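# Load two cartons into window seat, close lid

## Task

Move both cartons from the desk into the window seat, then close the seat's lid completely. The lid drops shut by itself unless something props it up, so it must not drop unsupported beyond a small distance and must not slam; either of those counts as failure. One or both robots may be used. At the end, release everything and back the robots away. Any robot that tips over or is left leaning means failure.

## Robot and tools

Robots: r1 and r2 are identical Hello Robot Stretch 4 units. Each has an omni-wheel base, a lift that slides on a vertical mast, an arm that telescopes straight ahead, a wrist with yaw, pitch and roll joints, and a two-finger gripper. Each stands about 1.6 m tall; the base edge lies within 0.23 m of the base origin. Cameras per robot: <name>_head_camera, <name>_head_left_camera, <name>_head_right_camera, <name>_wrist_camera (e.g. r1_wrist_camera).

Frames: each robot's base frame sits on the floor below the base centre, x ahead, y to the left, z up. hand_pose is a point between the open fingertips, expressed in that frame; with all wrist joints at 0 its axes line up with the base axes, but its printed position may be slightly wrong. The odometry frame is the base frame as it was when the scene began. Every robot reports in its own frames, so where the two robots are relative to one another can only be judged from images, lidar_m and wrist_depth_mm.

execute_actions(actions, cameras): actions is a list holding one action or nothing (empty = just report state and images). The action is an object keyed "r1" and/or "r2"; a robot left out keeps pursuing any earlier target. Per robot you may give:
- "base": exactly one of {"translate_m": d} (drive straight, + forward, -2 to 2 m), {"strafe_m": d} (slide sideways, + left, -2 to 2 m), {"rotate_rad": d} (spin in place, + counter-clockwise seen from above, -3.2 to 3.2). These are offsets measured from the base position in the latest reported state, not poses.
- "joints": absolute targets by name: lift_m 0 to 1.2 (±0.004); arm_m 0 to 0.55 (±0.004); wrist_yaw_rad -1.134 to 4.276 (0 points ahead, + to the left, 3.14 tucked back; past 3.4 the arm may block it); wrist_pitch_rad -1.117 to 4.259 (0 level, 1.57 pointing down); wrist_roll_rad -1.117 to 4.259 (0 keeps fingers at equal height, + turns clockwise seen from behind); gripper_m -0.038 to 0.141 (fingertip gap; negative squeezes the tips together). Tolerances in brackets define "done". Out-of-range joint targets are clipped and flagged; any other bad value or unknown key rejects the whole call.
- "pace": "slow", "default", "fast" or "max" (base up to 0.1/0.3/0.4/0.6 m/s and 1/2/3/4 rad/s; with lift above 0.2 these drop, to 0.3 m/s and 1 rad/s at lift 1.2).
- "contact_limits": {"arm_m": 0 to 0.75}, default 0.5; lower stops the arm on gentler contact.
- "end_of_arm": "enable_torque" on its own, to re-power a wrist or gripper motor that shut off.
All motions in one action begin together. cameras lists which images come back; omitted/null/["all"] gives all, [] gives none. If a result reports a stop, the rest of that reply's motion calls are skipped.

wait(seconds 0 to 10): nothing new commanded; returns state and images. zoom_image(camera, region=[x0,y0,x1,y1] pixels, origin top-left, at most 504x504) enlarges part of that camera's latest full image. finished_scene(scene: the current scene number) ends the scene permanently and reports success; the goal must already be met and stable.

Reading results: base_status and joint_status give how each commanded motion ended: "done" (for the base, wheels turned the full amount, slip included), "off_target" (resting short, may still push), "contact_stop_at_<key>" (hit something; that part goes slack), "limit_stop_at_<name>", "time_out", "torque_fault" (wrist/gripper motor went limp; send enable_torque). "limit_stop_at_tilt" means a lean over 6 degrees; lift, arm and wheels go slack until it lessens. "limit_stop_at_own_body" means a joint nearly hit the robot itself, likely with the gripper pitched up (below -0.2) and rolled (below -0.4 or above 4). on_its_own describes uncommanded behaviour; its "held at" is the target held, not the position. lidar_m: 12 horizontal distances in m, 30-degree sectors starting straight ahead and going counter-clockwise (4th left, 7th back, 10th right); "-" means nothing or closer than 0.25 m; it sees tabletops, the other robot, not glass or thin legs. wrist_depth_mm: 7x7 grid of depths, 100 to 2000 mm, read from top left. base_odometry counts wheel rotation; a gap above about 0.1 rad between turned_by_wheels and turned_by_imu signals a collision or slip. base_tilt is in degrees (forward and right positive, about 1.5 degrees fixed bias). motor_effort is percent of maximum, peak in brackets; a clear gripper_m effort change at a commanded value of 0 or more shows a firm grip. Neither gripper_m nor "done" proves something is held.

Gripping: command a gap smaller than the object; squeezing harder pulls it toward the wrist. If fingertips jam on a surface, raise the lift. To unfold at the start, send lift_m 0.4 with wrist_yaw_rad 0.

Camera calibration gives per-camera intrinsics K, distortion D and T_world_to_cam mapping the carrying robot's base frame into the camera frame, with small errors that grow for the wrist camera when the arm is extended.

Avoid: letting the lid drop or slam; driving a base into the other robot (even millimetres more once touching presses hard); moving or turning with over 1 kg held and arm_m above 0.2, especially at fast paces; strong pushes or pulls with a raised gripper; shared carries, since the two bases' travel can differ by up to about 3 cm per metre; wrist overload from a level gripper holding about 2 kg or pressing on things; drops and hard hits. Loose objects may occasionally get nudged. The simulation keeps running while you compose a reply, with robots holding the last command.

Each tool is called by a JSON object that holds its "method" and its "body", one argument or row to a line.

## Session

{"method": "execute_actions", "body": {
  "actions": []
}}

Scene clock: 0.00 s.
r1.base_odometry: x=+0.000 y=+0.000 heading=+0.000 (m, m, rad; r1's odometry frame)
r1.turned_by_wheels: +0.000 (rad since the last result)
r1.turned_by_imu: +0.000 (rad since the last result)
r1.base_tilt: forward=-0.2 right=-0.5 (deg)
r1.lidar_m: 1.67 1.95 2.29 1.69 1.41 1.58 1.69 1.30 1.23 1.26 1.75 2.10
r1.base_status: not commanded
r1.joint_positions: lift_m=+0.243 arm_m=-0.001 wrist_yaw_rad=+3.169 wrist_pitch_rad=+0.016 wrist_roll_rad=-0.012 gripper_m=+0.057
r1.joint_status: not commanded
r1.motor_effort: lift_m=+19 arm_m=+0 wrist_yaw_rad=+0 wrist_pitch_rad=-7 wrist_roll_rad=+1 gripper_m=-5 wheel_0=+0 wheel_1=-1 wheel_2=+0 (%)
r1.hand_pose: x=-0.1208 y=+0.0794 z=+0.4170 quat_wxyz=(-0.014, -0.008, -0.006, +1.000) (m; r1's base frame)
r1.wrist_depth_mm: - 134 - 1863 1618 1464 1366 / - 133 - 1863 1708 1499 1366 / - 119 168 1808 1661 1499 1336 / - 125 191 1921 1618 1499 1366 / 133 135 1863 1921 1618 1537 1366 / 212 1464 212 1499 214 1138 1042 / 205 1281 1060 108 960 831 798
r2.base_odometry: x=+0.000 y=+0.000 heading=+0.000 (m, m, rad; r2's odometry frame)
r2.turned_by_wheels: +0.000 (rad since the last result)
r2.turned_by_imu: +0.000 (rad since the last result)
r2.base_tilt: forward=-1.1 right=-0.1 (deg)
r2.lidar_m: 1.36 2.01 1.89 2.11 2.30 1.48 0.95 0.90 1.62 1.11 1.04 1.07
r2.base_status: not commanded
r2.joint_positions: lift_m=+0.136 arm_m=+0.000 wrist_yaw_rad=+3.141 wrist_pitch_rad=+0.017 wrist_roll_rad=-0.003 gripper_m=+0.057
r2.joint_status: not commanded
r2.motor_effort: lift_m=+17 arm_m=+0 wrist_yaw_rad=+0 wrist_pitch_rad=-7 wrist_roll_rad=-2 gripper_m=-3 wheel_0=-1 wheel_1=+1 wheel_2=-1 (%)
r2.hand_pose: x=-0.1179 y=+0.0877 z=+0.3096 quat_wxyz=(+0.000, -0.008, -0.002, +1.000) (m; r2's base frame)
r2.wrist_depth_mm: - 128 1098 - - - - / - 125 184 1576 - - - / 109 133 234 - - - - / 134 1661 - - - - - / 1281 1499 1366 1576 1661 1863 1983 / 904 878 842 931 203 1042 1118 / 676 281 723 - 741 723 768
pictures: r1_head_camera, r1_head_left_camera, r1_head_right_camera, r1_wrist_camera, r2_head_camera, r2_head_left_camera, r2_head_right_camera, r2_wrist_camera
Images, in order (width x height): r1_head_camera 420x560, r1_head_left_camera 420x672, r1_head_right_camera 420x672, r1_wrist_camera 616x392, r2_head_camera 420x560, r2_head_left_camera 420x672, r2_head_right_camera 420x672, r2_wrist_camera 616x392.

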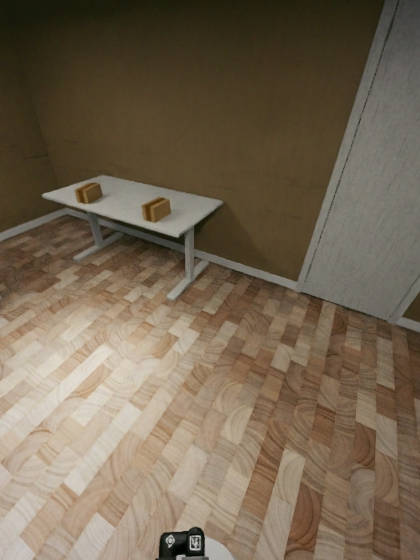

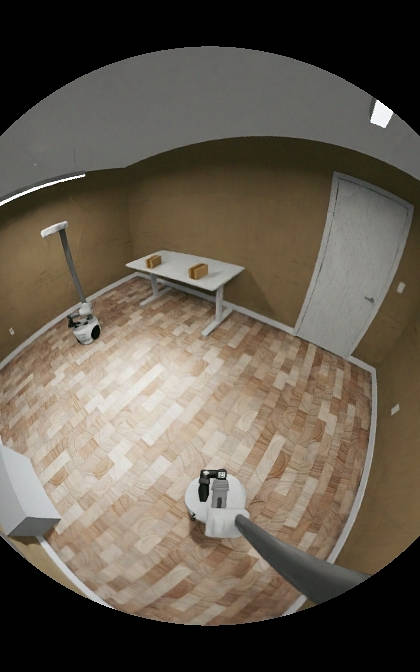

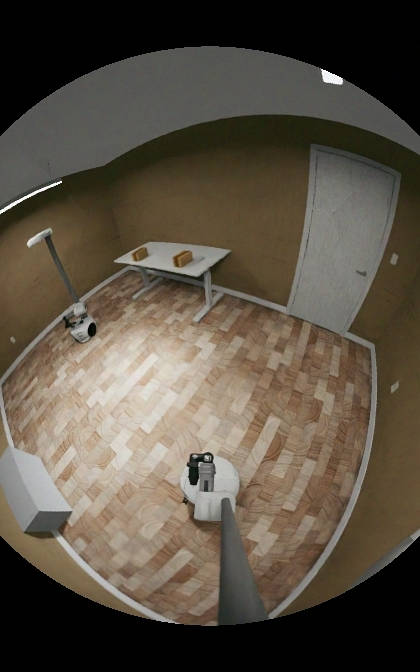

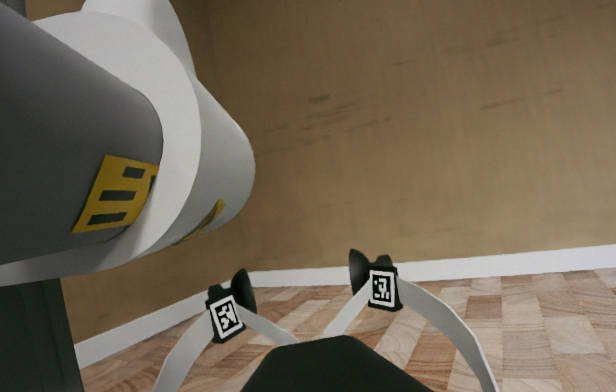

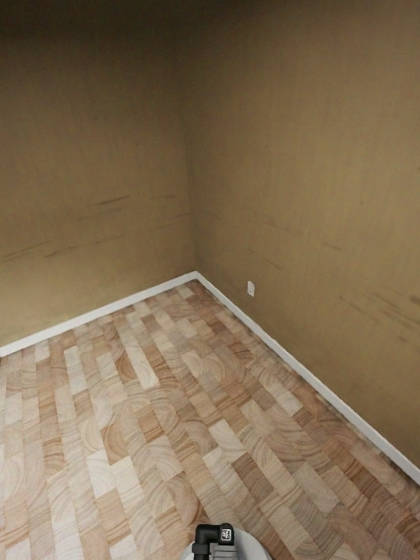

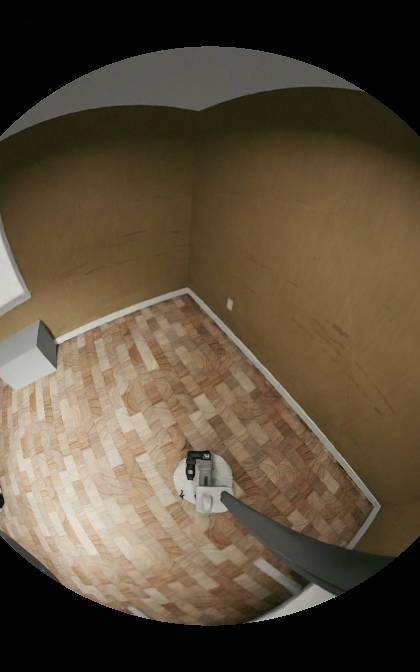

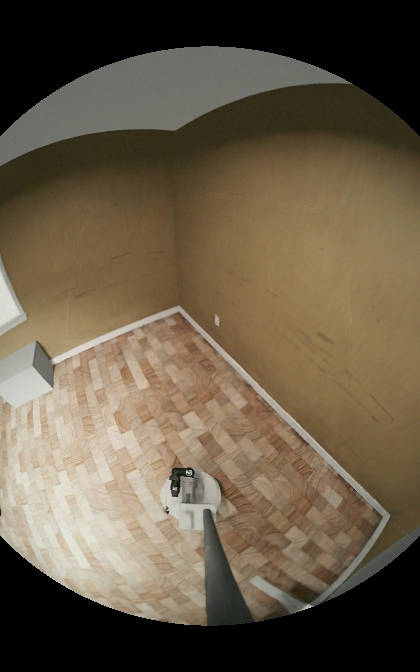

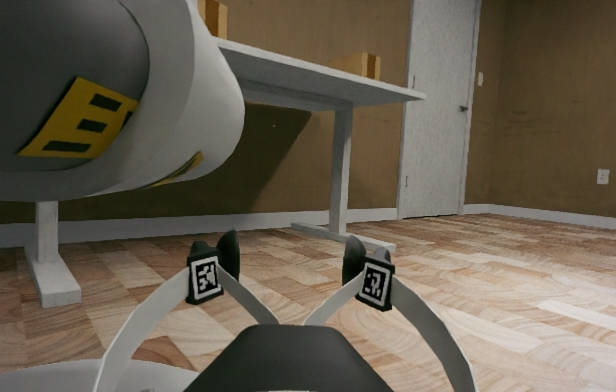

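{"method": "execute_actions", "body": {
  "actions": [
    {"r1": {"base": {"rotate_rad": 1.9}, "joints": {"lift_m": 0.4, "wrist_yaw_rad": 0}}, "r2": {"base": {"rotate_rad": 3.0}, "joints": {"lift_m": 0.4, "wrist_yaw_rad": 0}}}
  ],
  "cameras": ["r1_head_camera", "r2_head_camera", "r1_head_left_camera", "r2_head_left_camera"]
}}

Scene clock: 6.60 s.
r1.base_odometry: x=+0.000 y=+0.000 heading=+1.899 (m, m, rad; r1's odometry frame)
r1.turned_by_wheels: +1.899 (rad since the last result)
r1.turned_by_imu: +1.915 (rad since the last result)
r1.base_tilt: forward=-0.2 right=-0.4 (deg)
r1.lidar_m: 1.38 1.59 1.60 1.39 1.23 1.24 1.50 2.11 1.79 1.69 2.16 2.97
r1.base_status: done
r1.joint_positions: lift_m=+0.400 arm_m=-0.001 wrist_yaw_rad=+0.001 wrist_pitch_rad=+0.016 wrist_roll_rad=-0.012 gripper_m=+0.057
r1.joint_status: all done
r1.motor_effort: lift_m=+24(25) arm_m=+0(0) wrist_yaw_rad=-1(6) wrist_pitch_rad=-7(4) wrist_roll_rad=+1(1) gripper_m=-1(2) wheel_0=-4(9) wheel_1=-5(10) wheel_2=-5(10) (%)
r1.hand_pose: x=+0.4585 y=-0.0873 z=+0.5732 quat_wxyz=(+1.000, -0.006, +0.008, +0.000) (m; r1's base frame)
r1.wrist_depth_mm: 1255 1464 1863 - - - - / 1229 1464 1756 - - - - / 1255 1430 1756 - - - - / 1255 1366 1708 - - - - / 1182 1366 1499 1537 - - - / 1182 1336 211 1430 213 1537 1430 / 1160 1308 1182 108 1281 1098 1060
r2.base_odometry: x=+0.000 y=+0.000 heading=+3.000 (m, m, rad; r2's odometry frame)
r2.turned_by_wheels: +3.000 (rad since the last result)
r2.turned_by_imu: +3.033 (rad since the last result)
r2.base_tilt: forward=-0.9 right=+0.0 (deg)
r2.lidar_m: 1.05 0.89 1.70 1.17 1.02 1.04 1.28 2.03 1.88 1.91 2.14 1.78
r2.base_status: done
r2.joint_positions: lift_m=+0.400 arm_m=+0.000 wrist_yaw_rad=+0.000 wrist_pitch_rad=+0.017 wrist_roll_rad=-0.003 gripper_m=+0.057
r2.joint_status: all done
r2.motor_effort: lift_m=+21(24) arm_m=+0(0) wrist_yaw_rad=+0(6) wrist_pitch_rad=-7(8) wrist_roll_rad=-2(2) gripper_m=-1(0) wheel_0=-2(9) wheel_1=-2(6) wheel_2=+0(8) (%)
r2.hand_pose: x=+0.4590 y=-0.0873 z=+0.5730 quat_wxyz=(+1.000, -0.002, +0.008, +0.000) (m; r2's base frame)
r2.wrist_depth_mm: 1281 1499 1708 - - - - / 768 820 1808 - - - - / 1281 1078 1336 1366 - - - / 1366 1576 1863 - - - - / 1397 1537 1756 - - - - / 1366 1464 1397 1537 204 1756 1863 / 1182 1098 1205 - 1255 1205 1281
pictures: r1_head_camera, r1_head_left_camera, r2_head_camera, r2_head_left_camera
Images, in order (width x height): r1_head_camera 420x560, r1_head_left_camera 420x672, r2_head_camera 420x560, r2_head_left_camera 420x672.

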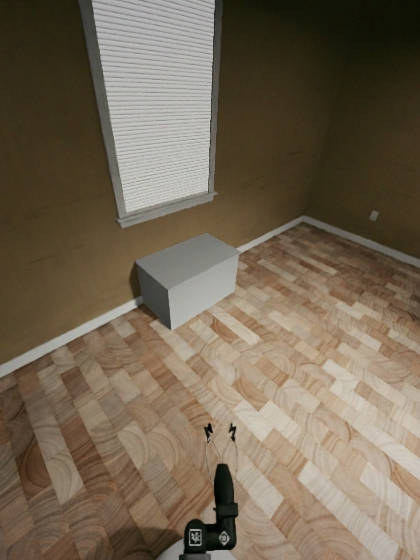

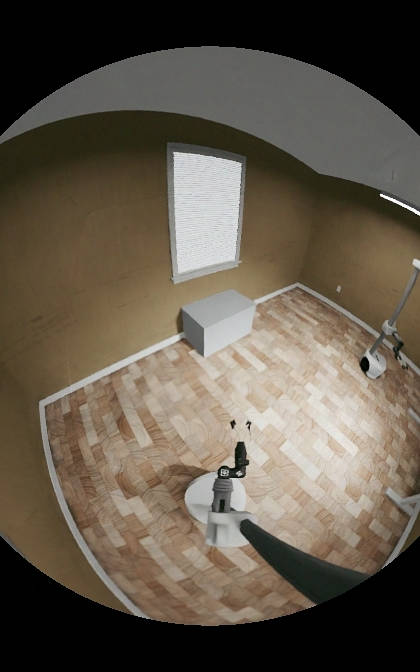

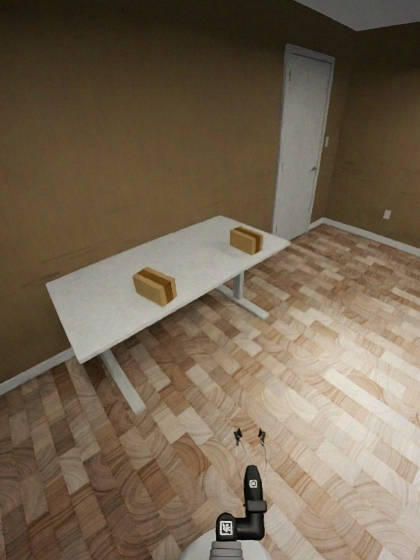

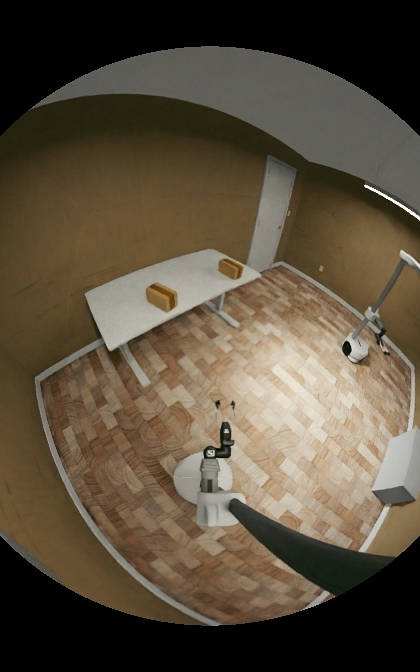

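{"method": "zoom_image", "body": {
  "camera": "r1_head_camera",
  "region": [110, 210, 270, 350]
}}

{"method": "zoom_image", "body": {
  "camera": "r2_head_camera",
  "region": [40, 200, 300, 420]
}}

Region (110, 210, 270, 350) of r1_head_camera's 420x560 image, scaled by 3.150, with more detail than that image has; it fills the top 441 rows of this view, and the rest is white.

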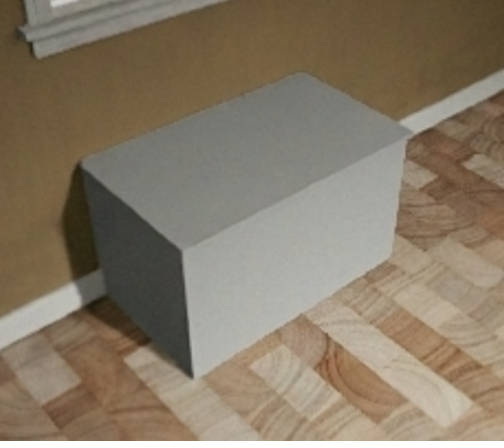

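Region (40, 200, 300, 420) of r2_head_camera's 420x560 image, scaled by 1.938, with more detail than that image has; it fills the top 426 rows of this view, and the rest is white.

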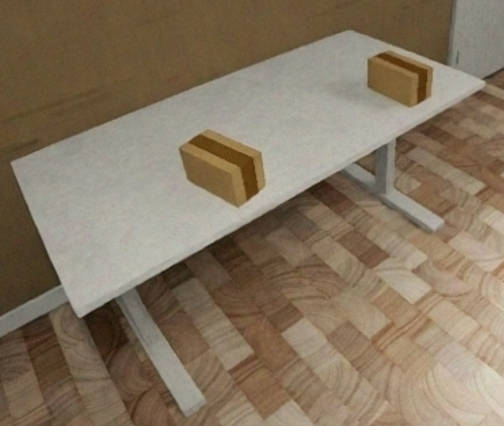

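{"method": "execute_actions", "body": {
  "actions": [
    {"r1": {"base": {"rotate_rad": 0.66}, "joints": {"lift_m": 0.2, "gripper_m": 0.0}}, "r2": {"base": {"rotate_rad": 0.77}, "joints": {"lift_m": 0.75, "gripper_m": 0.14}}}
  ],
  "cameras": ["r2_head_camera"]
}}

{"method": "execute_actions", "body": {
  "actions": [
    {"r1": {"base": {"strafe_m": -0.59}, "pace": "fast"}}
  ],
  "cameras": []
}}

{"method": "execute_actions", "body": {
  "actions": [
    {"r1": {"base": {"translate_m": 0.45}, "pace": "fast"}}
  ],
  "cameras": ["r1_head_camera", "r1_wrist_camera", "r2_head_camera", "r2_wrist_camera"]
}}

Scene clock: 43.50 s.
r1.base_odometry: x=+0.000 y=+0.000 heading=+2.558 (m, m, rad; r1's odometry frame)
r1.turned_by_wheels: +0.659 (rad since the last result)
r1.turned_by_imu: +0.663 (rad since the last result)
r1.base_tilt: forward=-0.3 right=-0.6 (deg)
r1.lidar_m: 1.59 1.63 1.29 1.22 1.27 1.66 2.12 1.66 1.84 2.29 1.76 1.38
r1.base_status: done
r1.joint_positions: lift_m=+0.200 arm_m=-0.001 wrist_yaw_rad=+0.000 wrist_pitch_rad=+0.016 wrist_roll_rad=-0.012 gripper_m=+0.000
r1.joint_status: all done
r1.motor_effort: lift_m=+15(23) arm_m=+0(0) wrist_yaw_rad=+0(1) wrist_pitch_rad=-8(6) wrist_roll_rad=+1(1) gripper_m=-6(8) wheel_0=-4(6) wheel_1=-5(8) wheel_2=-5(10) (%)
r1.hand_pose: x=+0.4585 y=-0.0874 z=+0.3740 quat_wxyz=(+1.000, -0.006, +0.008, +0.000) (m; r1's base frame)
r1.wrist_depth_mm: 1308 1308 1397 1430 1430 1499 1576 / 1281 1336 1397 1430 1499 1499 1537 / 1336 1366 1366 1430 1499 1464 1499 / 1281 1336 1366 1336 1430 1078 1042 / 1255 1308 1336 1397 1464 1118 1060 / 1308 1336 1366 195 183 1042 960 / 1255 1078 917 109 842 723 723
r2.base_odometry: x=+0.000 y=+0.000 heading=-2.514 (m, m, rad; r2's odometry frame)
r2.turned_by_wheels: +0.769 (rad since the last result)
r2.turned_by_imu: +0.777 (rad since the last result)
r2.base_tilt: forward=-1.0 right=+0.0 (deg)
r2.lidar_m: 0.90 1.44 1.08 1.02 1.10 1.60 2.03 1.87 2.36 2.28 1.28 0.94
r2.base_status: done
r2.joint_positions: lift_m=+0.750 arm_m=+0.000 wrist_yaw_rad=+0.000 wrist_pitch_rad=+0.017 wrist_roll_rad=-0.003 gripper_m=+0.140
r2.joint_status: all done
r2.motor_effort: lift_m=+22(24) arm_m=+0(0) wrist_yaw_rad=+0(0) wrist_pitch_rad=-8(6) wrist_roll_rad=-2(1) gripper_m=-2(4) wheel_0=-3(7) wheel_1=-3(9) wheel_2=-1(6) (%)
r2.hand_pose: x=+0.4590 y=-0.0874 z=+0.9230 quat_wxyz=(+1.000, -0.002, +0.008, +0.000) (m; r2's base frame)
r2.wrist_depth_mm: 1430 1397 1430 1464 1430 1464 1397 / 1397 1464 1430 1430 1397 1430 1430 / 1430 1430 1464 1499 1464 1464 1499 / 1464 1499 1430 1464 1464 1537 1464 / 1464 213 1499 1138 1078 759 1336 / 1464 1499 1499 699 699 707 768 / 1537 1537 1499 - 1537 1499 1537
pictures: r2_head_camera
Images, in order (width x height): r2_head_camera 420x560.

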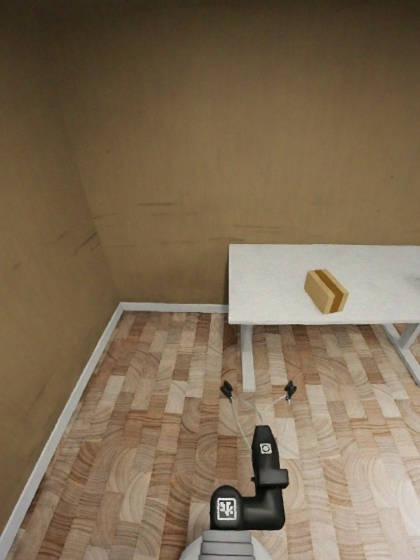

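Scene clock: 46.13 s.
r1.base_odometry: x=+0.325 y=+0.492 heading=+2.558 (m, m, rad; r1's odometry frame)
r1.turned_by_wheels: +0.000 (rad since the last result)
r1.turned_by_imu: +0.002 (rad since the last result)
r1.base_tilt: forward=-0.2 right=-0.4 (deg)
r1.lidar_m: 1.17 1.71 1.95 1.82 1.87 2.23 2.09 1.37 1.77 1.69 2.54 1.27
r1.base_status: done
r1.joint_positions: lift_m=+0.200 arm_m=-0.001 wrist_yaw_rad=+0.000 wrist_pitch_rad=+0.016 wrist_roll_rad=-0.012 gripper_m=+0.000
r1.joint_status: not commanded
r1.motor_effort: lift_m=+15(15) arm_m=+0(0) wrist_yaw_rad=+0(0) wrist_pitch_rad=-6(6) wrist_roll_rad=+0(1) gripper_m=-6(7) wheel_0=+1(13) wheel_1=+0(14) wheel_2=+0(4) (%)
r1.hand_pose: x=+0.4585 y=-0.0874 z=+0.3740 quat_wxyz=(+1.000, -0.006, +0.008, +0.000) (m; r1's base frame)
r1.wrist_depth_mm: 1308 1366 1397 1499 1464 1576 1576 / 1336 1397 1430 1430 1499 1618 1618 / 1366 1397 1430 1464 1464 1576 1576 / 1336 1397 1464 1042 1042 1078 1576 / 1336 1366 1397 1042 1042 1078 1430 / 1366 1366 1397 195 183 1060 946 / 1255 1078 917 108 842 723 732
r2.base_odometry: x=+0.000 y=+0.000 heading=-2.514 (m, m, rad; r2's odometry frame)
r2.turned_by_wheels: +0.000 (rad since the last result)
r2.turned_by_imu: -0.001 (rad since the last result)
r2.base_tilt: forward=-1.0 right=-0.1 (deg)
r2.lidar_m: 0.89 1.42 1.07 1.04 1.10 1.59 2.05 1.85 1.67 1.70 1.27 0.93
r2.base_status: not commanded
r2.joint_positions: lift_m=+0.750 arm_m=+0.000 wrist_yaw_rad=+0.000 wrist_pitch_rad=+0.017 wrist_roll_rad=-0.003 gripper_m=+0.140
r2.joint_status: not commanded
r2.motor_effort: lift_m=+22(22) arm_m=+0(0) wrist_yaw_rad=+0(0) wrist_pitch_rad=-7(8) wrist_roll_rad=-1(2) gripper_m=+0(0) wheel_0=-3(4) wheel_1=-3(3) wheel_2=-2(1) (%)
r2.hand_pose: x=+0.4590 y=-0.0874 z=+0.9230 quat_wxyz=(+1.000, -0.002, +0.008, +0.000) (m; r2's base frame)
r2.wrist_depth_mm: 1430 1397 1430 1397 1464 1430 1464 / 1430 1430 1430 1464 1430 1464 1464 / 1430 1464 1430 1499 1430 1464 1499 / 1430 1499 1464 1464 1537 1499 1464 / 1499 213 1499 1138 1078 741 1336 / 1537 1499 1537 691 707 707 778 / 1499 1537 1499 - 1537 1499 1576
pictures: none
No camera images: the call's "cameras" was empty. Leave "cameras" out to get every camera's image.

Scene clock: 48.53 s.
r1.base_odometry: x=-0.050 y=+0.740 heading=+2.558 (m, m, rad; r1's odometry frame)
r1.turned_by_wheels: +0.000 (rad since the last result)
r1.turned_by_imu: -0.002 (rad since the last result)
r1.base_tilt: forward=-0.3 right=-0.3 (deg)
r1.lidar_m: 0.78 1.22 1.60 1.84 1.91 2.50 1.97 1.79 1.78 1.88 1.85 0.80
r1.base_status: done
r1.joint_positions: lift_m=+0.200 arm_m=-0.001 wrist_yaw_rad=+0.000 wrist_pitch_rad=+0.016 wrist_roll_rad=-0.012 gripper_m=+0.000
r1.joint_status: not commanded
r1.motor_effort: lift_m=+16(15) arm_m=+0(0) wrist_yaw_rad=+0(0) wrist_pitch_rad=-4(7) wrist_roll_rad=+0(1) gripper_m=-5(4) wheel_0=+2(8) wheel_1=+2(10) wheel_2=+1(17) (%)
r1.hand_pose: x=+0.4585 y=-0.0874 z=+0.3740 quat_wxyz=(+1.000, -0.006, +0.008, +0.000) (m; r1's base frame)
r1.wrist_depth_mm: 917 960 976 991 1008 1042 1098 / 917 946 976 1008 1042 1078 1098 / 931 946 976 976 1008 1042 842 / 917 960 976 564 569 585 603 / 917 931 960 559 574 591 609 / 917 946 946 195 183 591 609 / 931 917 904 109 580 585 615
r2.base_odometry: x=+0.000 y=+0.000 heading=-2.514 (m, m, rad; r2's odometry frame)
r2.turned_by_wheels: +0.000 (rad since the last result)
r2.turned_by_imu: -0.001 (rad since the last result)
r2.base_tilt: forward=-0.9 right=-0.2 (deg)
r2.lidar_m: 0.90 1.41 1.08 1.04 1.10 1.59 2.02 1.87 1.80 3.68 1.25 0.93
r2.base_status: not commanded
r2.joint_positions: lift_m=+0.750 arm_m=+0.000 wrist_yaw_rad=+0.000 wrist_pitch_rad=+0.017 wrist_roll_rad=-0.003 gripper_m=+0.140
r2.joint_status: not commanded
r2.motor_effort: lift_m=+22(22) arm_m=+0(0) wrist_yaw_rad=+1(0) wrist_pitch_rad=-8(8) wrist_roll_rad=+0(0) gripper_m=-2(2) wheel_0=-4(3) wheel_1=-3(3) wheel_2=-1(1) (%)
r2.hand_pose: x=+0.4590 y=-0.0874 z=+0.9230 quat_wxyz=(+1.000, -0.002, +0.008, +0.000) (m; r2's base frame)
r2.wrist_depth_mm: 1464 1430 1430 1430 1499 1430 1464 / 1464 1430 1430 1464 1464 1464 1464 / 1464 1464 1464 1430 1464 1464 1499 / 1499 1464 1464 1499 1464 1464 1499 / 1499 213 1499 1118 1060 768 1366 / 1499 1499 1499 691 707 715 759 / 1499 1499 1576 - 1537 1499 1537
pictures: r1_head_camera, r1_wrist_camera, r2_head_camera, r2_wrist_camera
camera_calibration (this result's frames):
r1_wrist_camera: T_world_to_cam=[[-0.0481791, -0.984793, -0.16692, 0.000524485], [-0.0126683, 0.167703, -0.985756, 0.441405], [0.998758, -0.0453783, -0.0205555, -0.226886], [0, 0, 0, 1]] pos_world=[0.232221, -0.0838041, 0.430541]
r2_wrist_camera: T_world_to_cam=[[-0.0423225, -0.998114, 0.0444666, -0.12136], [-0.101786, -0.0399675, -0.994003, 0.997542], [0.993906, -0.0465947, -0.0999021, -0.139201], [0, 0, 0, 1]] pos_world=[0.234752, -0.0877475, 0.98305]
Images, in order (width x height): r1_head_camera 420x560, r1_wrist_camera 616x392, r2_head_camera 420x560, r2_wrist_camera 616x392.

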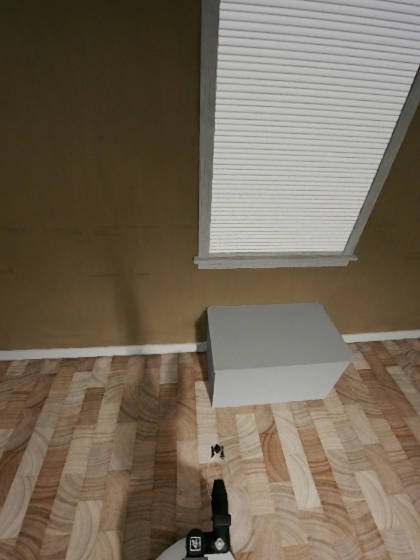

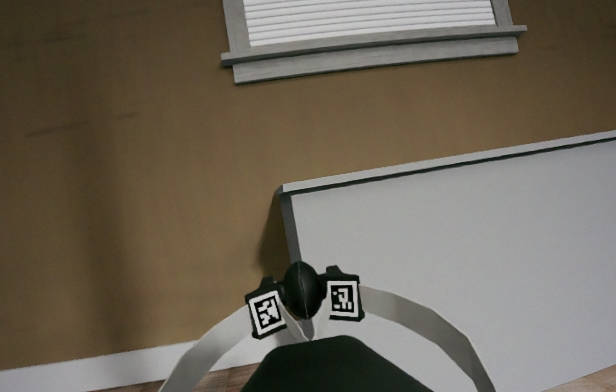

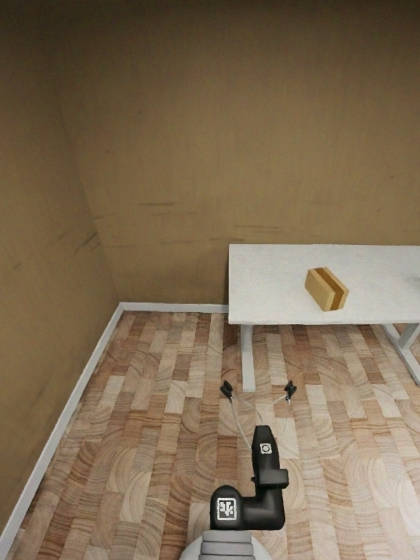

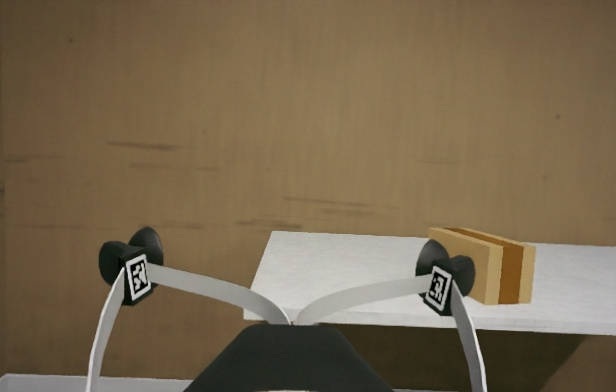

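{"method": "zoom_image", "body": {
  "camera": "r1_wrist_camera",
  "region": [240, 130, 440, 300]
}}

{"method": "zoom_image", "body": {
  "camera": "r2_head_camera",
  "region": [220, 230, 420, 410]
}}

Region (240, 130, 440, 300) of r1_wrist_camera's 616x392 image, scaled by 2.520; it fills the top 428 rows of this view, and the rest is white.

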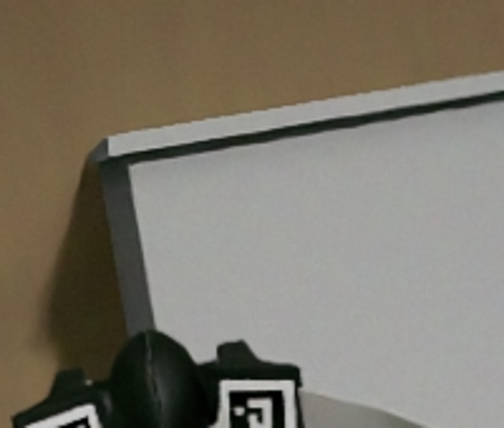

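Region (220, 230, 420, 410) of r2_head_camera's 420x560 image, scaled by 2.520, with more detail than that image has; it fills the top 454 rows of this view, and the rest is white.

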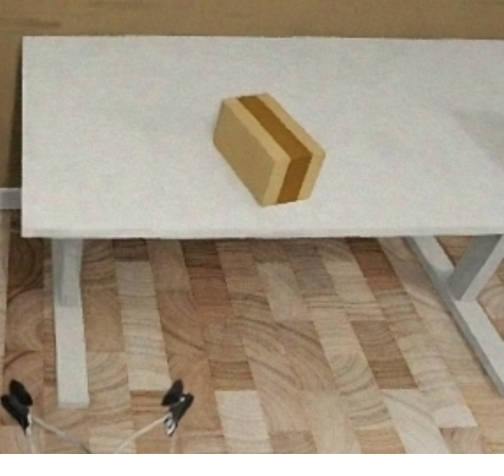

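{"method": "execute_actions", "body": {
  "actions": [
    {"r1": {"base": {"rotate_rad": 0.04}, "joints": {"lift_m": 0.1, "arm_m": 0.1}}, "r2": {"base": {"rotate_rad": 0.22}, "joints": {"lift_m": 0.62}}}
  ],
  "cameras": ["r1_wrist_camera"]
}}

{"method": "execute_actions", "body": {
  "actions": [
    {"r1": {"base": {"strafe_m": -0.1}}, "r2": {"base": {"strafe_m": -0.68}, "pace": "fast"}}
  ],
  "cameras": ["r1_head_camera", "r1_wrist_camera", "r2_head_camera", "r2_wrist_camera"]
}}

Scene clock: 82.23 s.
r1.base_odometry: x=-0.050 y=+0.740 heading=+2.597 (m, m, rad; r1's odometry frame)
r1.turned_by_wheels: +0.039 (rad since the last result)
r1.turned_by_imu: +0.039 (rad since the last result)
r1.base_tilt: forward=-0.1 right=-0.4 (deg)
r1.lidar_m: 0.77 1.22 1.65 1.84 1.93 2.57 1.85 1.84 1.80 2.85 1.13 0.81
r1.base_status: done
r1.joint_positions: lift_m=+0.100 arm_m=+0.099 wrist_yaw_rad=+0.000 wrist_pitch_rad=+0.016 wrist_roll_rad=-0.012 gripper_m=+0.000
r1.joint_status: all done
r1.motor_effort: lift_m=+15(15) arm_m=+8(8) wrist_yaw_rad=+1(0) wrist_pitch_rad=-5(5) wrist_roll_rad=+1(1) gripper_m=-7(5) wheel_0=-4(2) wheel_1=-3(7) wheel_2=-5(9) (%)
r1.hand_pose: x=+0.5579 y=-0.0874 z=+0.2740 quat_wxyz=(+1.000, -0.006, +0.008, +0.000) (m; r1's base frame)
r1.wrist_depth_mm: 831 854 866 866 891 917 946 / 831 854 878 878 466 469 477 / 842 854 854 459 462 469 480 / 831 854 891 569 455 469 480 / 831 854 866 549 459 469 477 / 831 854 866 195 183 466 477 / 831 842 691 108 462 473 477
r2.base_odometry: x=+0.000 y=+0.000 heading=-2.295 (m, m, rad; r2's odometry frame)
r2.turned_by_wheels: +0.219 (rad since the last result)
r2.turned_by_imu: +0.221 (rad since the last result)
r2.base_tilt: forward=-1.0 right=-0.1 (deg)
r2.lidar_m: 0.93 1.22 1.03 1.03 1.22 2.04 1.91 1.89 1.81 3.35 1.06 0.90
r2.base_status: done
r2.joint_positions: lift_m=+0.620 arm_m=+0.000 wrist_yaw_rad=+0.000 wrist_pitch_rad=+0.017 wrist_roll_rad=-0.003 gripper_m=+0.140
r2.joint_status: all done
r2.motor_effort: lift_m=+13(20) arm_m=+0(0) wrist_yaw_rad=-1(0) wrist_pitch_rad=-7(7) wrist_roll_rad=-2(0) gripper_m=-1(1) wheel_0=-3(7) wheel_1=-3(8) wheel_2=-1(7) (%)
r2.hand_pose: x=+0.4590 y=-0.0874 z=+0.7937 quat_wxyz=(+1.000, -0.002, +0.008, +0.000) (m; r2's base frame)
r2.wrist_depth_mm: 1205 1537 1537 1430 1366 1336 1281 / 1182 1576 1576 1464 1397 1336 1255 / 1229 1661 1576 1537 1397 1336 1281 / 1229 1618 1576 1499 1430 1336 1336 / 1229 213 1576 1537 820 741 683 / 1255 1537 1618 1499 1008 1366 1366 / 1255 1464 1576 - 1464 1366 1336
pictures: r1_wrist_camera
camera_calibration (this result's frames):
r1_wrist_camera: T_world_to_cam=[[-0.0483513, -0.984784, -0.16692, -0.0113243], [-0.012639, 0.167705, -0.985756, 0.344122], [0.99875, -0.0455529, -0.0205555, -0.32823], [0, 0, 0, 1]] pos_world=[0.331622, -0.0838149, 0.330583]
Images, in order (width x height): r1_wrist_camera 616x392.

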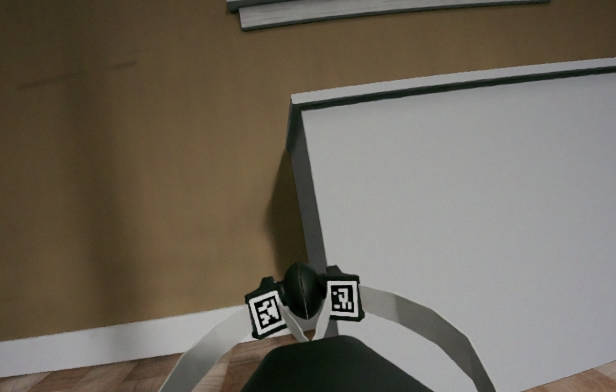

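Scene clock: 85.10 s.
r1.base_odometry: x=+0.001 y=+0.826 heading=+2.597 (m, m, rad; r1's odometry frame)
r1.turned_by_wheels: +0.000 (rad since the last result)
r1.turned_by_imu: -0.001 (rad since the last result)
r1.base_tilt: forward=-0.2 right=-0.5 (deg)
r1.lidar_m: 0.75 1.22 1.66 1.95 2.03 2.67 1.79 1.31 1.25 2.78 1.78 0.81
r1.base_status: done
r1.joint_positions: lift_m=+0.100 arm_m=+0.099 wrist_yaw_rad=+0.000 wrist_pitch_rad=+0.016 wrist_roll_rad=-0.012 gripper_m=+0.000
r1.joint_status: not commanded
r1.motor_effort: lift_m=+15(15) arm_m=+8(8) wrist_yaw_rad=+1(0) wrist_pitch_rad=-6(4) wrist_roll_rad=+1(1) gripper_m=-6(8) wheel_0=+2(11) wheel_1=-4(11) wheel_2=+0(3) (%)
r1.hand_pose: x=+0.5579 y=-0.0874 z=+0.2740 quat_wxyz=(+1.000, -0.006, +0.008, +0.000) (m; r1's base frame)
r1.wrist_depth_mm: 842 854 891 904 917 931 960 / 854 854 878 904 466 473 480 / 854 866 854 455 466 477 484 / 854 866 866 455 466 473 480 / 854 866 878 452 462 473 484 / 842 866 842 194 183 469 480 / 831 842 707 109 466 473 480
r2.base_odometry: x=-0.510 y=+0.450 heading=-2.295 (m, m, rad; r2's odometry frame)
r2.turned_by_wheels: +0.000 (rad since the last result)
r2.turned_by_imu: +0.001 (rad since the last result)
r2.base_tilt: forward=-1.0 right=-0.2 (deg)
r2.lidar_m: 0.72 0.84 1.70 1.68 2.01 2.23 1.82 1.25 3.02 3.04 0.86 0.72
r2.base_status: done
r2.joint_positions: lift_m=+0.620 arm_m=+0.000 wrist_yaw_rad=+0.000 wrist_pitch_rad=+0.017 wrist_roll_rad=-0.003 gripper_m=+0.140
r2.joint_status: not commanded
r2.motor_effort: lift_m=+14(14) arm_m=+0(0) wrist_yaw_rad=+0(0) wrist_pitch_rad=-8(7) wrist_roll_rad=-1(2) gripper_m=+3(1) wheel_0=-2(13) wheel_1=+0(11) wheel_2=-1(0) (%)
r2.hand_pose: x=+0.4590 y=-0.0874 z=+0.7936 quat_wxyz=(+1.000, -0.002, +0.008, +0.000) (m; r2's base frame)
r2.wrist_depth_mm: 1499 1430 1336 1281 1229 1138 1098 / 1499 1430 1336 1336 1255 1205 1118 / 1537 1464 1366 1281 1229 1205 1138 / 1499 1430 1042 946 1229 1205 1118 / 654 213 564 580 591 654 691 / 1576 946 1430 500 1281 473 484 / 1537 1025 1397 - 1308 1229 1205
pictures: r1_head_camera, r1_wrist_camera, r2_head_camera, r2_wrist_camera
camera_calibration (this result's frames):
r1_wrist_camera: T_world_to_cam=[[-0.0483513, -0.984784, -0.16692, -0.0113243], [-0.0126391, 0.167705, -0.985756, 0.344122], [0.99875, -0.0455529, -0.0205555, -0.328231], [0, 0, 0, 1]] pos_world=[0.331623, -0.0838149, 0.330583]
r2_wrist_camera: T_world_to_cam=[[-0.0423706, -0.998112, 0.0444666, -0.115601], [-0.101787, -0.0399626, -0.994003, 0.868993], [0.993903, -0.0466426, -0.0999021, -0.152121], [0, 0, 0, 1]] pos_world=[0.234748, -0.0877506, 0.853725]
Images, in order (width x height): r1_head_camera 420x560, r1_wrist_camera 616x392, r2_head_camera 420x560, r2_wrist_camera 616x392.

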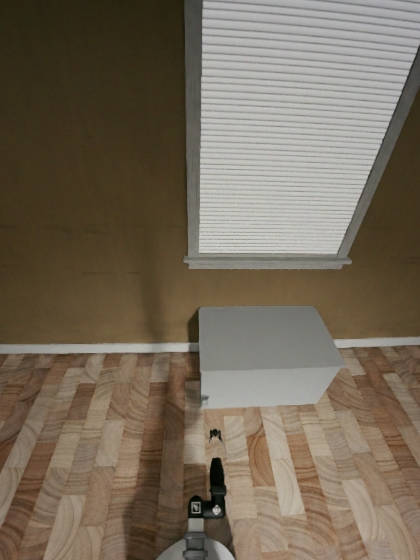

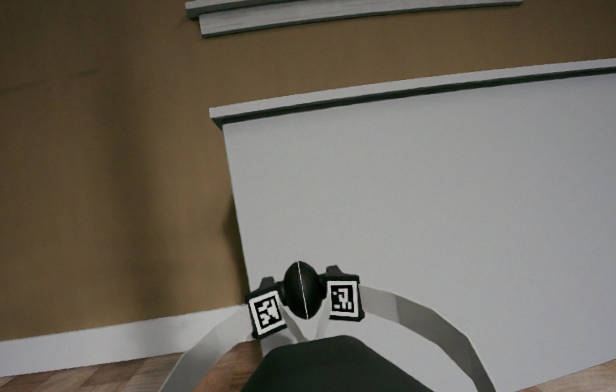

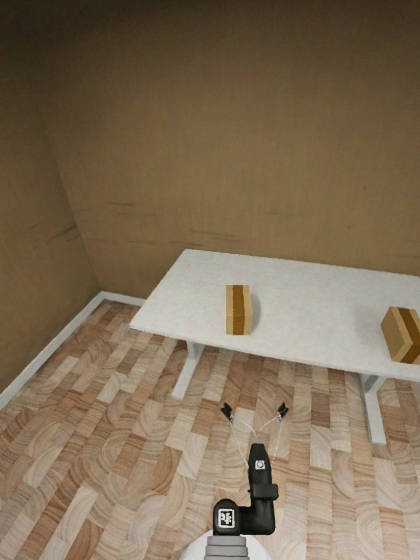

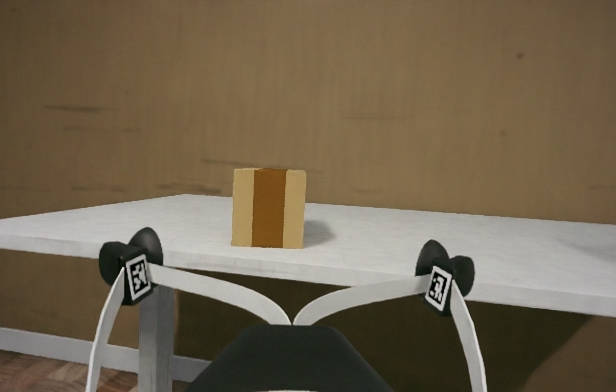

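{"method": "zoom_image", "body": {
  "camera": "r1_wrist_camera",
  "region": [190, 70, 350, 170]
}}

{"method": "zoom_image", "body": {
  "camera": "r1_head_camera",
  "region": [180, 290, 360, 450]
}}

Region (190, 70, 350, 170) of r1_wrist_camera's 616x392 image, scaled by 3.150; it fills the top 315 rows of this view, and the rest is white.

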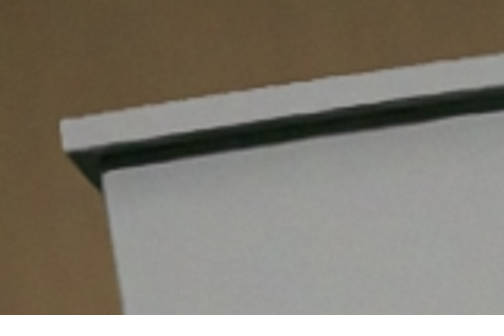

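Region (180, 290, 360, 450) of r1_head_camera's 420x560 image, scaled by 2.800, with more detail than that image has.

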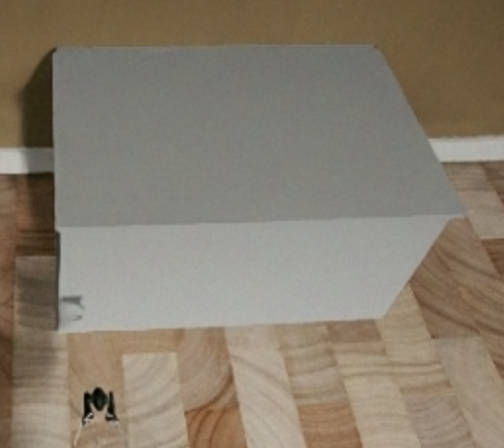

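{"method": "execute_actions", "body": {
  "actions": [
    {"r1": {"base": {"translate_m": 0.2}, "joints": {"arm_m": 0.0, "wrist_pitch_rad": -0.3, "lift_m": 0.13}}, "r2": {"base": {"strafe_m": 0.033}, "joints": {"lift_m": 0.605}}}
  ],
  "cameras": []
}}

{"method": "execute_actions", "body": {
  "actions": [
    {"r2": {"base": {"translate_m": 0.25}}}
  ],
  "cameras": ["r1_head_camera", "r1_wrist_camera", "r2_head_camera", "r2_wrist_camera"]
}}

Scene clock: 111.90 s.
r1.base_odometry: x=-0.170 y=+0.929 heading=+2.598 (m, m, rad; r1's odometry frame)
r1.turned_by_wheels: +0.000 (rad since the last result)
r1.turned_by_imu: -0.001 (rad since the last result)
r1.base_tilt: forward=-0.2 right=-0.3 (deg)
r1.lidar_m: 0.56 1.03 1.36 1.95 2.05 2.71 1.99 1.40 1.38 2.77 0.82 0.56
r1.base_status: done
r1.joint_positions: lift_m=+0.130 arm_m=+0.001 wrist_yaw_rad=+0.000 wrist_pitch_rad=-0.298 wrist_roll_rad=-0.012 gripper_m=+0.000
r1.joint_status: all done
r1.motor_effort: lift_m=+25(23) arm_m=-9(9) wrist_yaw_rad=+1(0) wrist_pitch_rad=-6(11) wrist_roll_rad=+1(1) gripper_m=-3(6) wheel_0=+3(8) wheel_1=+5(10) wheel_2=-2(13) (%)
r1.hand_pose: x=+0.4482 y=-0.0874 z=+0.3924 quat_wxyz=(+0.989, -0.006, -0.148, -0.001) (m; r1's base frame)
r1.wrist_depth_mm: 991 991 976 1008 991 1025 1008 / 946 946 931 931 960 946 976 / 866 866 854 866 891 904 917 / 820 820 854 842 854 854 389 / 788 798 798 366 373 370 377 / 759 759 759 195 184 357 355 / 723 732 342 108 342 338 342
r2.base_odometry: x=-0.485 y=+0.429 heading=-2.295 (m, m, rad; r2's odometry frame)
r2.turned_by_wheels: +0.000 (rad since the last result)
r2.turned_by_imu: -0.001 (rad since the last result)
r2.base_tilt: forward=-1.0 right=-0.1 (deg)
r2.lidar_m: 0.73 0.87 1.67 1.66 1.96 2.21 1.80 1.40 3.07 3.01 0.86 0.72
r2.base_status: done
r2.joint_positions: lift_m=+0.605 arm_m=+0.000 wrist_yaw_rad=+0.000 wrist_pitch_rad=+0.017 wrist_roll_rad=-0.003 gripper_m=+0.140
r2.joint_status: all done
r2.motor_effort: lift_m=+13(14) arm_m=+0(0) wrist_yaw_rad=+0(0) wrist_pitch_rad=-8(7) wrist_roll_rad=-1(1) gripper_m=+0(2) wheel_0=-1(9) wheel_1=+1(9) wheel_2=+0(2) (%)
r2.hand_pose: x=+0.4590 y=-0.0874 z=+0.7787 quat_wxyz=(+1.000, -0.002, +0.008, +0.000) (m; r2's base frame)
r2.wrist_depth_mm: 1499 1464 1308 1308 1205 1160 1138 / 1499 1430 1366 1281 1255 1205 1138 / 1537 1499 1366 1336 1229 1205 1160 / 1576 1430 1160 585 1229 1182 1160 / 1537 213 591 585 530 569 609 / 1576 976 1397 1308 1281 1205 1182 / 1537 1397 1430 - 1308 1255 1205
pictures: none
No camera images: the call's "cameras" was empty. Leave "cameras" out to get every camera's image.

Scene clock: 114.20 s.
r1.base_odometry: x=-0.170 y=+0.929 heading=+2.598 (m, m, rad; r1's odometry frame)
r1.turned_by_wheels: +0.000 (rad since the last result)
r1.turned_by_imu: +0.000 (rad since the last result)
r1.base_tilt: forward=-0.1 right=-0.5 (deg)
r1.lidar_m: 0.55 1.04 1.38 1.96 2.04 2.73 1.99 1.64 1.72 2.77 0.81 0.59
r1.base_status: not commanded
r1.joint_positions: lift_m=+0.130 arm_m=+0.001 wrist_yaw_rad=+0.000 wrist_pitch_rad=-0.298 wrist_roll_rad=-0.012 gripper_m=+0.000
r1.joint_status: not commanded
r1.motor_effort: lift_m=+24(24) arm_m=-8(8) wrist_yaw_rad=+0(0) wrist_pitch_rad=-7(7) wrist_roll_rad=+1(1) gripper_m=-5(5) wheel_0=+3(3) wheel_1=+5(5) wheel_2=-2(2) (%)
r1.hand_pose: x=+0.4482 y=-0.0874 z=+0.3924 quat_wxyz=(+0.989, -0.006, -0.148, -0.001) (m; r1's base frame)
r1.wrist_depth_mm: 960 976 991 1008 991 991 1008 / 917 946 931 946 946 946 946 / 891 878 878 891 891 917 917 / 820 854 831 831 854 842 392 / 788 788 798 366 370 373 375 / 750 750 750 195 184 355 357 / 732 723 340 108 342 340 342
r2.base_odometry: x=-0.650 y=+0.241 heading=-2.294 (m, m, rad; r2's odometry frame)
r2.turned_by_wheels: +0.001 (rad since the last result)
r2.turned_by_imu: -0.001 (rad since the last result)
r2.base_tilt: forward=-1.1 right=-0.1 (deg)
r2.lidar_m: 0.49 0.61 1.59 1.59 1.88 2.44 2.04 1.63 3.12 1.08 0.59 0.50
r2.base_status: done
r2.joint_positions: lift_m=+0.605 arm_m=+0.000 wrist_yaw_rad=+0.000 wrist_pitch_rad=+0.017 wrist_roll_rad=-0.003 gripper_m=+0.140
r2.joint_status: not commanded
r2.motor_effort: lift_m=+13(13) arm_m=+0(0) wrist_yaw_rad=+0(1) wrist_pitch_rad=-8(8) wrist_roll_rad=-1(1) gripper_m=+0(1) wheel_0=+3(6) wheel_1=+4(7) wheel_2=+0(13) (%)
r2.hand_pose: x=+0.4590 y=-0.0874 z=+0.7787 quat_wxyz=(+1.000, -0.002, +0.008, +0.000) (m; r2's base frame)
r2.wrist_depth_mm: 1205 1138 1118 1042 1008 991 904 / 1229 1160 1138 1060 1025 960 931 / 1255 1182 1118 1078 1025 991 931 / 1255 1160 759 340 1025 976 931 / 452 213 397 342 530 574 609 / 322 298 290 278 285 314 355 / 1308 715 1182 - 264 256 247
pictures: r1_head_camera, r1_wrist_camera, r2_head_camera, r2_wrist_camera
camera_calibration (this result's frames):
r1_wrist_camera: T_world_to_cam=[[0.00546169, -0.984784, -0.173695, -0.0183312], [0.292165, 0.16769, -0.941552, 0.305541], [0.956352, -0.0456052, 0.288636, -0.318579], [0, 0, 0, 1]] pos_world=[0.215506, -0.0838173, 0.376452]
r2_wrist_camera: T_world_to_cam=[[-0.0423708, -0.998112, 0.0444667, -0.114937], [-0.101788, -0.0399626, -0.994003, 0.854148], [0.993903, -0.0466428, -0.0999022, -0.153613], [0, 0, 0, 1]] pos_world=[0.234748, -0.0877506, 0.83879]
Images, in order (width x height): r1_head_camera 420x560, r1_wrist_camera 616x392, r2_head_camera 420x560, r2_wrist_camera 616x392.

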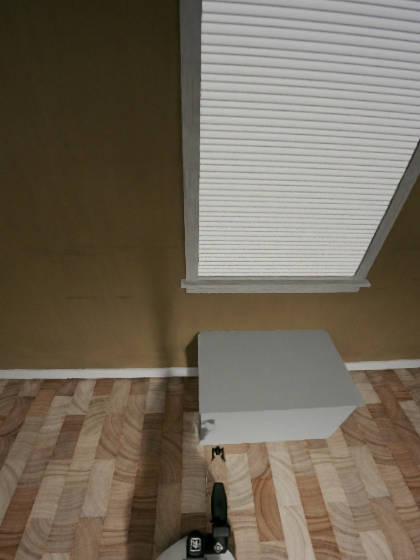

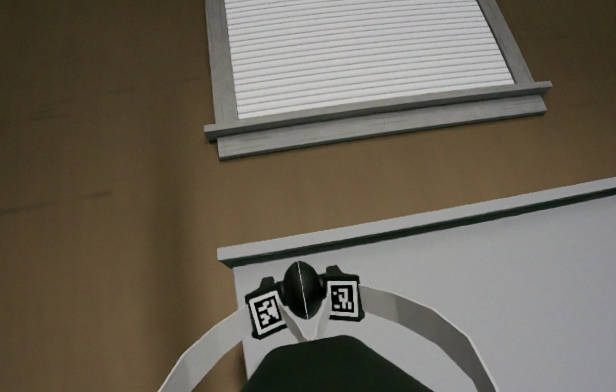

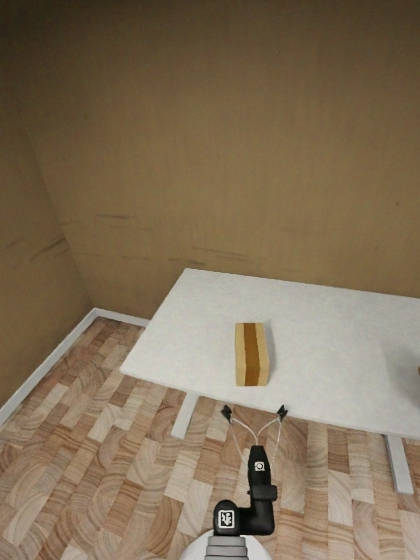

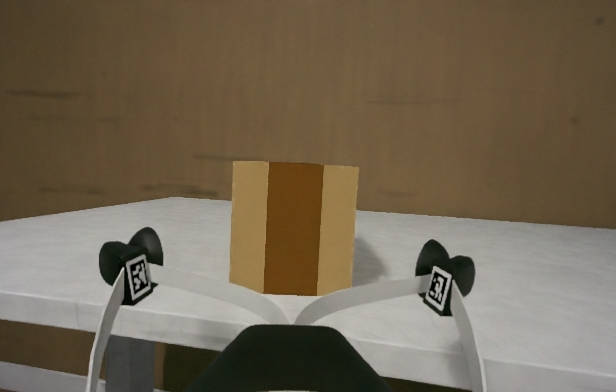

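{"method": "execute_actions", "body": {
  "actions": [
    {"r1": {"joints": {"arm_m": 0.16, "lift_m": 0.12}, "contact_limits": {"arm_m": 0.05}, "pace": "slow"}, "r2": {"joints": {"arm_m": 0.17}, "pace": "slow"}}
  ],
  "cameras": ["r1_wrist_camera", "r2_wrist_camera", "r2_head_camera"]
}}

Scene clock: 123.77 s.
r1.base_odometry: x=-0.170 y=+0.929 heading=+2.598 (m, m, rad; r1's odometry frame)
r1.turned_by_wheels: +0.000 (rad since the last result)
r1.turned_by_imu: -0.001 (rad since the last result)
r1.base_tilt: forward=-0.2 right=-0.4 (deg)
r1.lidar_m: 0.57 1.04 1.36 1.96 2.02 2.73 1.99 1.64 1.72 2.78 0.84 0.58
r1.base_status: not commanded
r1.joint_positions: lift_m=+0.120 arm_m=+0.133 wrist_yaw_rad=-0.006 wrist_pitch_rad=-0.304 wrist_roll_rad=-0.012 gripper_m=+0.000
r1.joint_status: arm_m contact_stop (moved +0.131 of +0.159); the others done
r1.on_its_own: arm_m is slack since a contact_stop (your +0.160 is given up); wrist_yaw_rad is at rest, and its effort (+17) is outside its rest range (-13 to +13)
r1.motor_effort: lift_m=+20(22) arm_m=+0(18) wrist_yaw_rad=+17(20) wrist_pitch_rad=+11(13) wrist_roll_rad=+1(1) gripper_m=-2(9) wheel_0=+3(3) wheel_1=+5(5) wheel_2=-3(3) (%)
r1.contact_limits: arm_m 0.05
r1.hand_pose: x=+0.5785 y=-0.0890 z=+0.3848 quat_wxyz=(+0.988, -0.007, -0.151, -0.004) (m; r1's base frame)
r1.wrist_depth_mm: 809 820 831 842 831 842 854 / 788 788 778 768 768 798 809 / 732 741 741 750 759 768 778 / 683 707 246 247 251 256 258 / 661 654 239 240 242 242 245 / 627 640 227 201 183 232 231 / 597 603 216 108 222 220 -
r2.base_odometry: x=-0.650 y=+0.241 heading=-2.294 (m, m, rad; r2's odometry frame)
r2.turned_by_wheels: +0.000 (rad since the last result)
r2.turned_by_imu: -0.002 (rad since the last result)
r2.base_tilt: forward=-1.2 right=-0.1 (deg)
r2.lidar_m: 0.52 0.58 1.60 1.60 1.89 2.47 2.07 1.63 3.13 1.04 0.56 0.49
r2.base_status: not commanded
r2.joint_positions: lift_m=+0.605 arm_m=+0.168 wrist_yaw_rad=-0.001 wrist_pitch_rad=+0.017 wrist_roll_rad=-0.003 gripper_m=+0.140
r2.joint_status: all done
r2.motor_effort: lift_m=+13(13) arm_m=+10(11) wrist_yaw_rad=+3(3) wrist_pitch_rad=-7(8) wrist_roll_rad=-2(0) gripper_m=+0(0) wheel_0=+3(3) wheel_1=+4(3) wheel_2=+1(1) (%)
r2.hand_pose: x=+0.6274 y=-0.0877 z=+0.7787 quat_wxyz=(+1.000, -0.002, +0.008, +0.000) (m; r2's base frame)
r2.wrist_depth_mm: 1042 991 931 891 866 809 778 / 1042 991 946 891 854 820 788 / 1042 1008 946 904 854 842 798 / 1060 1025 182 183 186 831 809 / 445 213 183 186 188 569 603 / 290 273 186 186 191 309 349 / 214 218 187 - 210 236 245
pictures: r1_wrist_camera, r2_head_camera, r2_wrist_camera
camera_calibration (this result's frames):
r1_wrist_camera: T_world_to_cam=[[0.00082757, -0.984806, -0.173657, -0.019263], [0.298661, 0.165974, -0.939816, 0.255967], [0.954359, -0.0510868, 0.294261, -0.442518], [0, 0, 0, 1]] pos_world=[0.345889, -0.0840611, 0.367432]
r2_wrist_camera: T_world_to_cam=[[-0.0434496, -0.998066, 0.0444667, -0.107429], [-0.101831, -0.0398526, -0.994003, 0.871319], [0.993852, -0.0477171, -0.0999021, -0.321119], [0, 0, 0, 1]] pos_world=[0.403204, -0.08782, 0.83879]
Images, in order (width x height): r1_wrist_camera 616x392, r2_head_camera 420x560, r2_wrist_camera 616x392.

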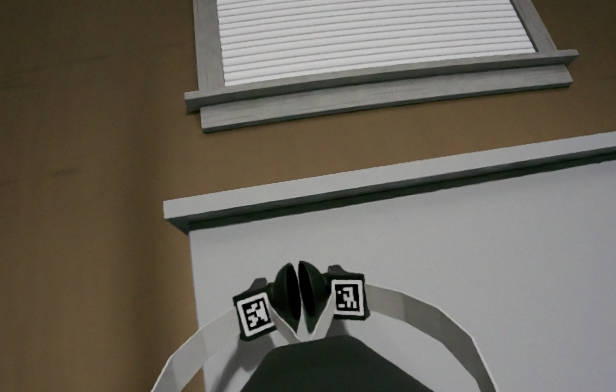

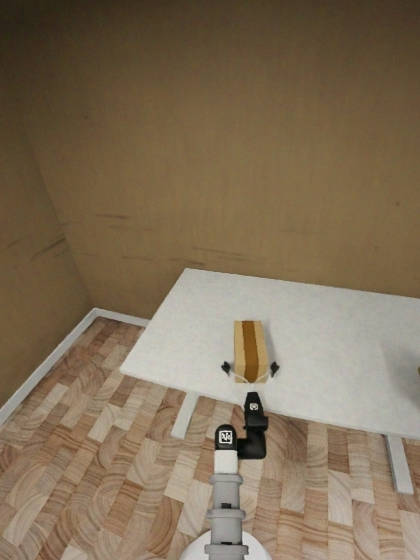

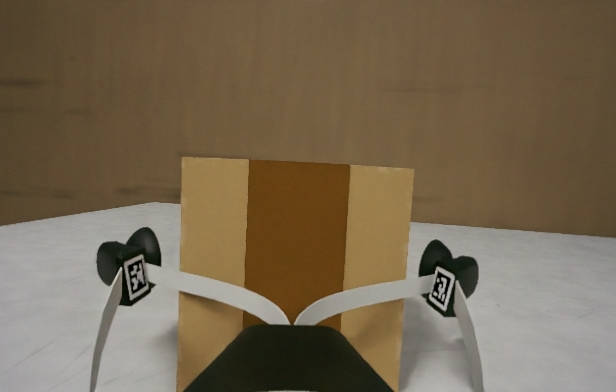

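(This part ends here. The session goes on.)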